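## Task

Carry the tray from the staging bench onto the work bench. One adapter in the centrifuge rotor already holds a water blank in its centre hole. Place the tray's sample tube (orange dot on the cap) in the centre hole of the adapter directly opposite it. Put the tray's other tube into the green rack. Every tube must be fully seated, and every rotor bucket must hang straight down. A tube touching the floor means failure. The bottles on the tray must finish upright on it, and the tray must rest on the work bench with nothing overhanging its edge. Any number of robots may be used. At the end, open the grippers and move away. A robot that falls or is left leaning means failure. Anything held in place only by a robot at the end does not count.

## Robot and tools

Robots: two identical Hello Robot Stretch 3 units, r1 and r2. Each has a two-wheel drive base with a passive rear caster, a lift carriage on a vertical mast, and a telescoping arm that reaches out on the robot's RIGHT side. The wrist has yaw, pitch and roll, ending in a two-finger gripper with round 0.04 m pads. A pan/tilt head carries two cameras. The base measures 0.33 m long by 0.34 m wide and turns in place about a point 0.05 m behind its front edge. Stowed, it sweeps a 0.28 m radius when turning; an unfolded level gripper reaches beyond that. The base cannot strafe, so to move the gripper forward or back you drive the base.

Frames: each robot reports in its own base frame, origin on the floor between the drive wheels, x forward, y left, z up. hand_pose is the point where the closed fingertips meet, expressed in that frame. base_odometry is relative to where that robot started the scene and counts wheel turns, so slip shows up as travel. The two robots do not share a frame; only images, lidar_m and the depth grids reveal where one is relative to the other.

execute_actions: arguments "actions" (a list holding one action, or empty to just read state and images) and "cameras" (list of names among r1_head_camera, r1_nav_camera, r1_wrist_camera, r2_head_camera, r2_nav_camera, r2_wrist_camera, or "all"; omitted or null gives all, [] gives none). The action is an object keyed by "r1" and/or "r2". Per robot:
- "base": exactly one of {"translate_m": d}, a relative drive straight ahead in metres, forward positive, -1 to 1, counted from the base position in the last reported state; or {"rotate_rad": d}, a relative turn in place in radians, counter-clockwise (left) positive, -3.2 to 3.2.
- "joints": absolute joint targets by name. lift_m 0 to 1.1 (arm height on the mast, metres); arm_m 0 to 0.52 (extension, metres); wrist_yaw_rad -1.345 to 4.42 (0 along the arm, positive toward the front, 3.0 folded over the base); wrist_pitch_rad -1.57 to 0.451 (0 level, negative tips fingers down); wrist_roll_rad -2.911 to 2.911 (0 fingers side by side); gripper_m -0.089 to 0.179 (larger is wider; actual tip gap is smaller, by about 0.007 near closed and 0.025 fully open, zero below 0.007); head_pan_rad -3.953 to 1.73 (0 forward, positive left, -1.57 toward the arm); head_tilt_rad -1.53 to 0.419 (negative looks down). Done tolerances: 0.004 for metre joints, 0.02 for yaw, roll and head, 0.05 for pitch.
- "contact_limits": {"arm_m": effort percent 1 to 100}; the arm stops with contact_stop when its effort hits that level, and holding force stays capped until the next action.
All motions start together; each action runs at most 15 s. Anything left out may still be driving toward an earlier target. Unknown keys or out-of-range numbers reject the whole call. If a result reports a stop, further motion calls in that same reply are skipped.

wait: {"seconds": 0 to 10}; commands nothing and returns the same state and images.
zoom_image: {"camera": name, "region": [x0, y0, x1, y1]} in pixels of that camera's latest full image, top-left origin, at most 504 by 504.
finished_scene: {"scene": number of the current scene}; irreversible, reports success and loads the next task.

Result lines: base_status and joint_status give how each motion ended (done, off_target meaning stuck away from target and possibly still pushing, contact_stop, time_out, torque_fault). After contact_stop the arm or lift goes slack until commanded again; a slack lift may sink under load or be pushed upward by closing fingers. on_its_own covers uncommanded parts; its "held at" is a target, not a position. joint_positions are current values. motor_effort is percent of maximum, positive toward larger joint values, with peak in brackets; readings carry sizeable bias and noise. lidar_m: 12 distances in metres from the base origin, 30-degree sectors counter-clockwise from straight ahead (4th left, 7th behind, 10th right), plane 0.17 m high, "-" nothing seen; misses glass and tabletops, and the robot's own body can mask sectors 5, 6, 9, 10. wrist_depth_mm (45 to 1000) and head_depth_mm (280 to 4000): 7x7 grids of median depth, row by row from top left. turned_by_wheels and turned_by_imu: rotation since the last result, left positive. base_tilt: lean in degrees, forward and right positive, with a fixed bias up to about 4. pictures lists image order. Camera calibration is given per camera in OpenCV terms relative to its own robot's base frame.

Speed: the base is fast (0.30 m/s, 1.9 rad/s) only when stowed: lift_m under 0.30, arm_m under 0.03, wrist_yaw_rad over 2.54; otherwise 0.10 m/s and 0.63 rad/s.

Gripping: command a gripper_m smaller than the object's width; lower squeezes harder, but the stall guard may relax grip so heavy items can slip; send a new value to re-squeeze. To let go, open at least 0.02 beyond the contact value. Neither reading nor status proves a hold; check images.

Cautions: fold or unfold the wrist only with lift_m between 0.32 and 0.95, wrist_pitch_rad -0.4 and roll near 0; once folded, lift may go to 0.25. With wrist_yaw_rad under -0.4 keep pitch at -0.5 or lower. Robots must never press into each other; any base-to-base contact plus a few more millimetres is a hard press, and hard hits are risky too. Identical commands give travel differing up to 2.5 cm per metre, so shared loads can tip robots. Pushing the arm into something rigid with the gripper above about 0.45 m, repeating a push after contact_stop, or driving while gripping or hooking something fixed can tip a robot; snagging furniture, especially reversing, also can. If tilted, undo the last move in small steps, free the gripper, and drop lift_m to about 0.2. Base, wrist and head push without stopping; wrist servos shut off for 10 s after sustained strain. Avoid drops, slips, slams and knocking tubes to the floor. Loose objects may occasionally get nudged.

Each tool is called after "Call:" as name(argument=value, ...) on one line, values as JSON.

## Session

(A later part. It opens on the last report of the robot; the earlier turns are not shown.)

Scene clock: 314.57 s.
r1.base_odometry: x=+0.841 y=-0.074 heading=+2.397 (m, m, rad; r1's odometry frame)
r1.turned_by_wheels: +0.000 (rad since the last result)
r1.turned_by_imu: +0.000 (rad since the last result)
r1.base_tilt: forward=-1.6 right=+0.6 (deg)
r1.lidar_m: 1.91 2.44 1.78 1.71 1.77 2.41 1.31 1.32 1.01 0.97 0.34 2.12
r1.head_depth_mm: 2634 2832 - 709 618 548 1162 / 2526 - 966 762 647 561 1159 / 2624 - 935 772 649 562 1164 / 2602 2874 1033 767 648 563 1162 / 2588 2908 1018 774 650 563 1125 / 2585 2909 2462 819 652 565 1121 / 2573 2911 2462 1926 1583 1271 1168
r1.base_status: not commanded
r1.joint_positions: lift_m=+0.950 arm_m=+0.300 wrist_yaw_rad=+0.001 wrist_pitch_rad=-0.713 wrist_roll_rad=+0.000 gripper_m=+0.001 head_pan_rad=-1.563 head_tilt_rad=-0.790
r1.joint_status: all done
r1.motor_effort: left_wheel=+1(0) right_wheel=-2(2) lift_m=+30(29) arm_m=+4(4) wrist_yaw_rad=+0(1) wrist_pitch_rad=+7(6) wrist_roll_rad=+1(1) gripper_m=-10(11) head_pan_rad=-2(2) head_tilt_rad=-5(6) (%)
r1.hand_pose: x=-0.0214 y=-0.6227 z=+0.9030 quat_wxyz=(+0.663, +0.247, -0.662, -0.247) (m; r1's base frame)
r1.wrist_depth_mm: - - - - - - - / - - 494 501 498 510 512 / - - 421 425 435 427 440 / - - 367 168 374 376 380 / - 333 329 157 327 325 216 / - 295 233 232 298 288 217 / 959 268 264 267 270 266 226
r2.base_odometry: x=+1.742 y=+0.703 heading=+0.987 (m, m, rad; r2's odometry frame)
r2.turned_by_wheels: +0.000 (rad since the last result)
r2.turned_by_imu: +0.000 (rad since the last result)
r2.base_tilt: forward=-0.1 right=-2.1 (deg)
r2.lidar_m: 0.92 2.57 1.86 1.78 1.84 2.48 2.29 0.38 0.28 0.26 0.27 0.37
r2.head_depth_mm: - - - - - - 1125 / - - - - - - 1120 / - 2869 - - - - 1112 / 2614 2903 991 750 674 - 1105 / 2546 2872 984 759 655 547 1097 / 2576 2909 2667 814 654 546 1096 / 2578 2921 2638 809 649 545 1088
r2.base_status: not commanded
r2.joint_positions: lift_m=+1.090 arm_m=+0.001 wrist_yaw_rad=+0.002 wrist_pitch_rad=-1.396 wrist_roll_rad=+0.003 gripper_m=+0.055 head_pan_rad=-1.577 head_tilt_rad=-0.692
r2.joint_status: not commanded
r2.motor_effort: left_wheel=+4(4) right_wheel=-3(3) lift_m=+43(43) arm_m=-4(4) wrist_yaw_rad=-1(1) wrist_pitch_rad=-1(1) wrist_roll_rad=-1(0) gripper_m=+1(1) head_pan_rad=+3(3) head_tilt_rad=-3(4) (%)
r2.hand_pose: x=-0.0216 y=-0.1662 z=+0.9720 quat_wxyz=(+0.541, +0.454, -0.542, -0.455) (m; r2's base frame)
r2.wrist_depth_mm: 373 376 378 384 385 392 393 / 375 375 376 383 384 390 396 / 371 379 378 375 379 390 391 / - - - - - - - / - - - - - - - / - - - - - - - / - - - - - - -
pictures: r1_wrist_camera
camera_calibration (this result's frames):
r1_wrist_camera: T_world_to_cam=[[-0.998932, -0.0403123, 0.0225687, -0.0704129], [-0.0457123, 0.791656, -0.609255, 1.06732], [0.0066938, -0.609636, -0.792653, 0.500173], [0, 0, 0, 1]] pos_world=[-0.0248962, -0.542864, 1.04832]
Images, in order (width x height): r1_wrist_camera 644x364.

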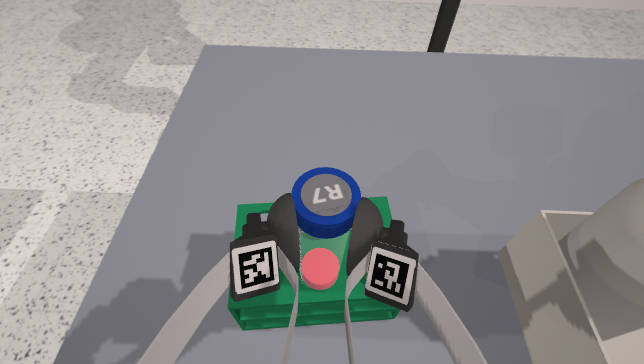

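Call:
execute_actions(actions=[{"r1":{"joints":{"lift_m":0.912}}}], cameras=["r1_wrist_camera"])

Call:
execute_actions(actions=[{"r1":{"joints":{"gripper_m":0.06}}}], cameras=[])

Call:
execute_actions(actions=[{"r1":{"joints":{"lift_m":1.0,"arm_m":0.05}}}], cameras=["r1_wrist_camera","r2_head_camera"])

Scene clock: 318.63 s.
r1.base_odometry: x=+0.841 y=-0.074 heading=+2.397 (m, m, rad; r1's odometry frame)
r1.turned_by_wheels: +0.000 (rad since the last result)
r1.turned_by_imu: +0.000 (rad since the last result)
r1.base_tilt: forward=-1.7 right=+0.7 (deg)
r1.lidar_m: 1.91 2.44 1.77 1.71 1.77 2.41 1.31 1.32 1.01 0.96 0.34 2.12
r1.head_depth_mm: 2629 2920 - - 617 549 1160 / 2537 2845 - 765 647 560 1163 / 2606 2860 - 783 646 561 1161 / 2633 2847 992 765 649 562 1163 / 2612 2912 1013 791 650 564 1121 / 2603 2921 2458 820 650 562 1124 / 2563 2938 2472 1933 1588 1267 1166
r1.base_status: not commanded
r1.joint_positions: lift_m=+0.912 arm_m=+0.300 wrist_yaw_rad=+0.001 wrist_pitch_rad=-0.713 wrist_roll_rad=+0.000 gripper_m=+0.001 head_pan_rad=-1.563 head_tilt_rad=-0.790
r1.joint_status: all done
r1.motor_effort: left_wheel=+1(1) right_wheel=-2(2) lift_m=+30(31) arm_m=+4(4) wrist_yaw_rad=-1(1) wrist_pitch_rad=+6(7) wrist_roll_rad=+1(0) gripper_m=-11(11) head_pan_rad=-2(2) head_tilt_rad=-6(6) (%)
r1.hand_pose: x=-0.0214 y=-0.6227 z=+0.8650 quat_wxyz=(+0.663, +0.247, -0.662, -0.247) (m; r1's base frame)
r1.wrist_depth_mm: - - 515 515 865 - - / - - 428 434 436 440 448 / - - 368 371 374 376 378 / - 317 313 169 318 325 240 / - 283 279 158 287 284 208 / - 256 221 224 259 260 202 / 232 233 233 235 235 238 202
r2.base_odometry: x=+1.742 y=+0.703 heading=+0.987 (m, m, rad; r2's odometry frame)
r2.turned_by_wheels: +0.000 (rad since the last result)
r2.turned_by_imu: +0.000 (rad since the last result)
r2.base_tilt: forward=+0.0 right=-2.0 (deg)
r2.lidar_m: 0.92 2.58 1.86 1.78 1.84 2.48 2.29 0.38 0.27 0.26 0.27 0.37
r2.head_depth_mm: - - - - - - 1124 / - - - - - - 1113 / - 2869 - - - - 1110 / 2580 2883 991 749 676 - 1105 / 2569 2893 984 762 654 547 1093 / 2597 2920 2651 813 653 546 1092 / 2562 2904 2622 807 649 545 1092
r2.base_status: not commanded
r2.joint_positions: lift_m=+1.090 arm_m=+0.001 wrist_yaw_rad=+0.002 wrist_pitch_rad=-1.396 wrist_roll_rad=+0.003 gripper_m=+0.055 head_pan_rad=-1.577 head_tilt_rad=-0.692
r2.joint_status: not commanded
r2.motor_effort: left_wheel=+4(4) right_wheel=-3(3) lift_m=+43(43) arm_m=-4(4) wrist_yaw_rad=-2(1) wrist_pitch_rad=-1(1) wrist_roll_rad=+0(0) gripper_m=+0(1) head_pan_rad=+3(3) head_tilt_rad=-3(4) (%)
r2.hand_pose: x=-0.0216 y=-0.1662 z=+0.9720 quat_wxyz=(+0.541, +0.454, -0.542, -0.455) (m; r2's base frame)
r2.wrist_depth_mm: 376 380 382 382 389 391 389 / 377 372 377 385 386 389 391 / 369 374 378 385 382 387 387 / - - - - - - - / - - - - - - - / - - - - - - - / - - - - - - -
pictures: r1_wrist_camera
camera_calibration (this result's frames):
r1_wrist_camera: T_world_to_cam=[[-0.998932, -0.040313, 0.0225698, -0.0695571], [-0.0457135, 0.791646, -0.609268, 1.04418], [0.00669408, -0.609649, -0.792643, 0.47004], [0, 0, 0, 1]] pos_world=[-0.0248961, -0.542867, 1.01033]
Images, in order (width x height): r1_wrist_camera 644x364.

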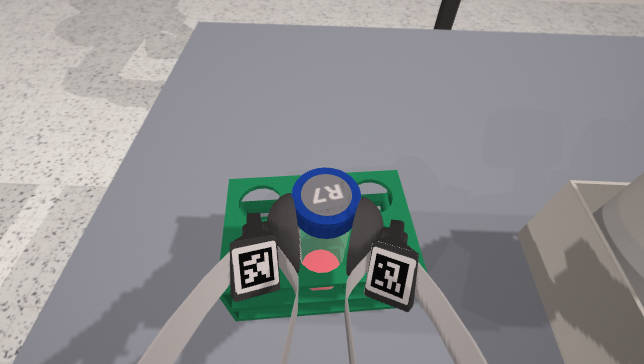

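Scene clock: 319.70 s.
r1.base_odometry: x=+0.841 y=-0.074 heading=+2.397 (m, m, rad; r1's odometry frame)
r1.turned_by_wheels: +0.000 (rad since the last result)
r1.turned_by_imu: +0.000 (rad since the last result)
r1.base_tilt: forward=-1.8 right=+0.6 (deg)
r1.lidar_m: 1.91 2.43 1.78 1.71 1.77 2.41 1.31 1.32 1.01 0.97 0.34 2.12
r1.head_depth_mm: 2623 2897 - - 618 548 1157 / 2528 2827 - 768 647 560 1160 / 2638 2840 - 783 645 563 1161 / 2613 2882 1015 766 646 563 1162 / 2591 2914 1014 793 649 564 1118 / 2609 2928 2434 821 650 564 1122 / 2585 2912 2456 1935 1582 1261 1165
r1.base_status: not commanded
r1.joint_positions: lift_m=+0.912 arm_m=+0.300 wrist_yaw_rad=+0.001 wrist_pitch_rad=-0.713 wrist_roll_rad=+0.000 gripper_m=+0.060 head_pan_rad=-1.563 head_tilt_rad=-0.790
r1.joint_status: all done
r1.motor_effort: left_wheel=+1(1) right_wheel=-3(1) lift_m=+30(30) arm_m=+4(4) wrist_yaw_rad=+0(0) wrist_pitch_rad=+7(7) wrist_roll_rad=+1(1) gripper_m=-1(82) head_pan_rad=-3(3) head_tilt_rad=-7(6) (%)
r1.hand_pose: x=-0.0214 y=-0.6227 z=+0.8650 quat_wxyz=(+0.663, +0.247, -0.662, -0.247) (m; r1's base frame)
r1.wrist_depth_mm: - - 517 518 888 - - / - - 424 435 435 439 447 / - - 370 370 369 374 375 / - 322 318 171 320 330 239 / - 283 292 210 286 282 207 / - 256 221 221 236 260 201 / 232 233 234 235 234 237 200
r2.base_odometry: x=+1.742 y=+0.703 heading=+0.987 (m, m, rad; r2's odometry frame)
r2.turned_by_wheels: +0.000 (rad since the last result)
r2.turned_by_imu: +0.000 (rad since the last result)
r2.base_tilt: forward=-0.1 right=-2.0 (deg)
r2.lidar_m: 0.92 2.57 1.86 1.78 1.84 2.48 2.30 0.38 0.28 0.26 0.27 0.37
r2.head_depth_mm: - - - - - - 1136 / - - - - - - 1115 / - 2912 - - - - 1120 / 2558 2934 989 748 676 - 1105 / 2576 2920 986 758 655 549 1090 / 2559 2934 2638 811 653 546 1090 / 2580 2906 2613 808 649 545 1090
r2.base_status: not commanded
r2.joint_positions: lift_m=+1.090 arm_m=+0.001 wrist_yaw_rad=+0.002 wrist_pitch_rad=-1.396 wrist_roll_rad=+0.003 gripper_m=+0.055 head_pan_rad=-1.577 head_tilt_rad=-0.692
r2.joint_status: not commanded
r2.motor_effort: left_wheel=+4(4) right_wheel=-3(3) lift_m=+44(43) arm_m=-4(4) wrist_yaw_rad=-1(1) wrist_pitch_rad=-1(1) wrist_roll_rad=+0(0) gripper_m=+1(1) head_pan_rad=+3(3) head_tilt_rad=-3(3) (%)
r2.hand_pose: x=-0.0216 y=-0.1662 z=+0.9720 quat_wxyz=(+0.541, +0.454, -0.542, -0.455) (m; r2's base frame)
r2.wrist_depth_mm: 374 373 382 386 392 390 394 / 372 376 378 378 380 385 389 / 365 374 380 384 384 384 388 / - - - - - - - / - - - - - - - / - - - - - - - / - - - - - - -
pictures: none
No camera images: the call's "cameras" was empty. Leave "cameras" out to get every camera's image.

Scene clock: 322.77 s.
r1.base_odometry: x=+0.841 y=-0.074 heading=+2.397 (m, m, rad; r1's odometry frame)
r1.turned_by_wheels: +0.000 (rad since the last result)
r1.turned_by_imu: +0.000 (rad since the last result)
r1.base_tilt: forward=-1.8 right=+0.5 (deg)
r1.lidar_m: 1.91 2.44 1.77 1.71 1.77 2.42 1.31 1.32 1.00 0.97 0.34 2.12
r1.head_depth_mm: 2635 2813 - - - 548 1161 / 2543 2826 - - - 560 1159 / 2614 2952 - - - 548 1163 / 2611 2901 2677 768 633 563 1167 / 2613 2965 1017 793 648 564 1119 / 2606 2924 2483 821 652 565 1121 / 2588 2911 2468 1924 1590 1260 1167
r1.base_status: not commanded
r1.joint_positions: lift_m=+1.000 arm_m=+0.050 wrist_yaw_rad=+0.001 wrist_pitch_rad=-0.713 wrist_roll_rad=+0.000 gripper_m=+0.060 head_pan_rad=-1.563 head_tilt_rad=-0.790
r1.joint_status: all done
r1.motor_effort: left_wheel=+1(1) right_wheel=-2(2) lift_m=+39(40) arm_m=-4(5) wrist_yaw_rad=+0(1) wrist_pitch_rad=+7(7) wrist_roll_rad=+1(0) gripper_m=-1(1) head_pan_rad=-2(3) head_tilt_rad=-7(7) (%)
r1.hand_pose: x=-0.0214 y=-0.3733 z=+0.9527 quat_wxyz=(+0.663, +0.247, -0.662, -0.247) (m; r1's base frame)
r1.wrist_depth_mm: - - - 712 704 698 723 / - - 619 570 600 378 604 / - - 499 473 492 439 495 / - - 433 444 442 370 371 / - - 393 389 405 358 351 / - 363 334 350 346 328 349 / - 324 316 316 317 279 321
r2.base_odometry: x=+1.742 y=+0.703 heading=+0.987 (m, m, rad; r2's odometry frame)
r2.turned_by_wheels: +0.000 (rad since the last result)
r2.turned_by_imu: +0.000 (rad since the last result)
r2.base_tilt: forward=+0.0 right=-2.0 (deg)
r2.lidar_m: 0.92 2.57 1.86 1.78 1.83 2.48 2.30 0.38 0.28 0.26 0.27 0.37
r2.head_depth_mm: - - - - - - 1124 / - - - - - - 1113 / - 2890 - - - - 1108 / 2579 2898 987 750 677 - 1104 / 2564 2894 987 760 654 547 1096 / 2574 2950 2632 808 652 545 1092 / 2581 2949 2604 807 650 545 1088
r2.base_status: not commanded
r2.joint_positions: lift_m=+1.090 arm_m=+0.001 wrist_yaw_rad=+0.002 wrist_pitch_rad=-1.396 wrist_roll_rad=+0.003 gripper_m=+0.055 head_pan_rad=-1.577 head_tilt_rad=-0.692
r2.joint_status: not commanded
r2.motor_effort: left_wheel=+4(4) right_wheel=-2(3) lift_m=+43(43) arm_m=-4(4) wrist_yaw_rad=-1(1) wrist_pitch_rad=-1(1) wrist_roll_rad=+0(0) gripper_m=+1(1) head_pan_rad=+3(3) head_tilt_rad=-4(3) (%)
r2.hand_pose: x=-0.0216 y=-0.1662 z=+0.9720 quat_wxyz=(+0.541, +0.454, -0.542, -0.455) (m; r2's base frame)
r2.wrist_depth_mm: 373 379 381 383 382 388 392 / 371 373 382 385 384 392 388 / 373 375 381 384 383 385 391 / - - - - - - - / - - - - - - - / - - - - - - - / - - - - - - -
pictures: r1_wrist_camera, r2_head_camera (sideways: a quarter turn clockwise sets it upright)
camera_calibration (this result's frames):
r1_wrist_camera: T_world_to_cam=[[-0.998932, -0.0403114, 0.0225702, -0.0614846], [-0.0457125, 0.791646, -0.609268, 0.900211], [0.0066928, -0.609649, -0.792643, 0.691523], [0, 0, 0, 1]] pos_world=[-0.0248963, -0.293541, 1.09799]
r2_head_camera: T_world_to_cam=[[-0.0385065, 0.633715, -0.772608, 1.02294], [0.999179, 0.0341704, -0.0217711, 0.0287858], [0.0126036, -0.772811, -0.63451, 0.781218], [0, 0, 0, 1]] pos_world=[0.000781314, -0.0454992, 1.28665]
Images, in order (width x height): r1_wrist_camera 644x364, r2_head_camera 896x504.

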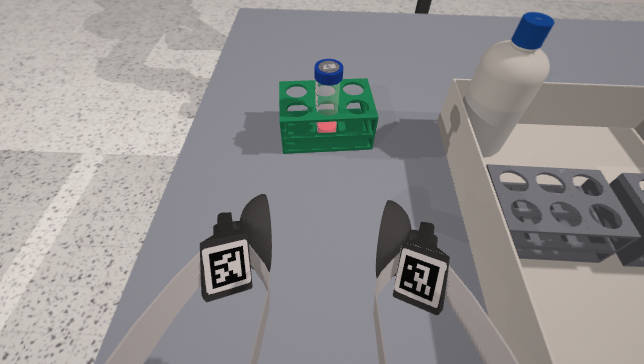

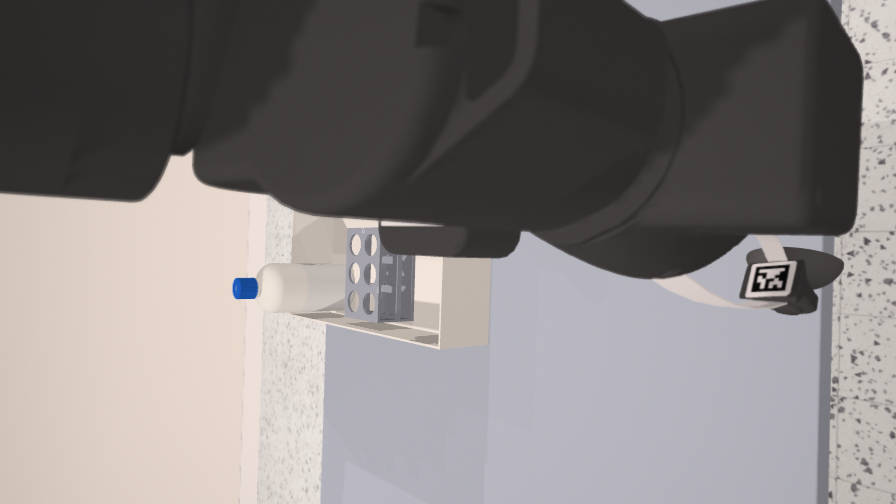

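Call:
finished_scene(scene=2)

The scene is finished: the task was done.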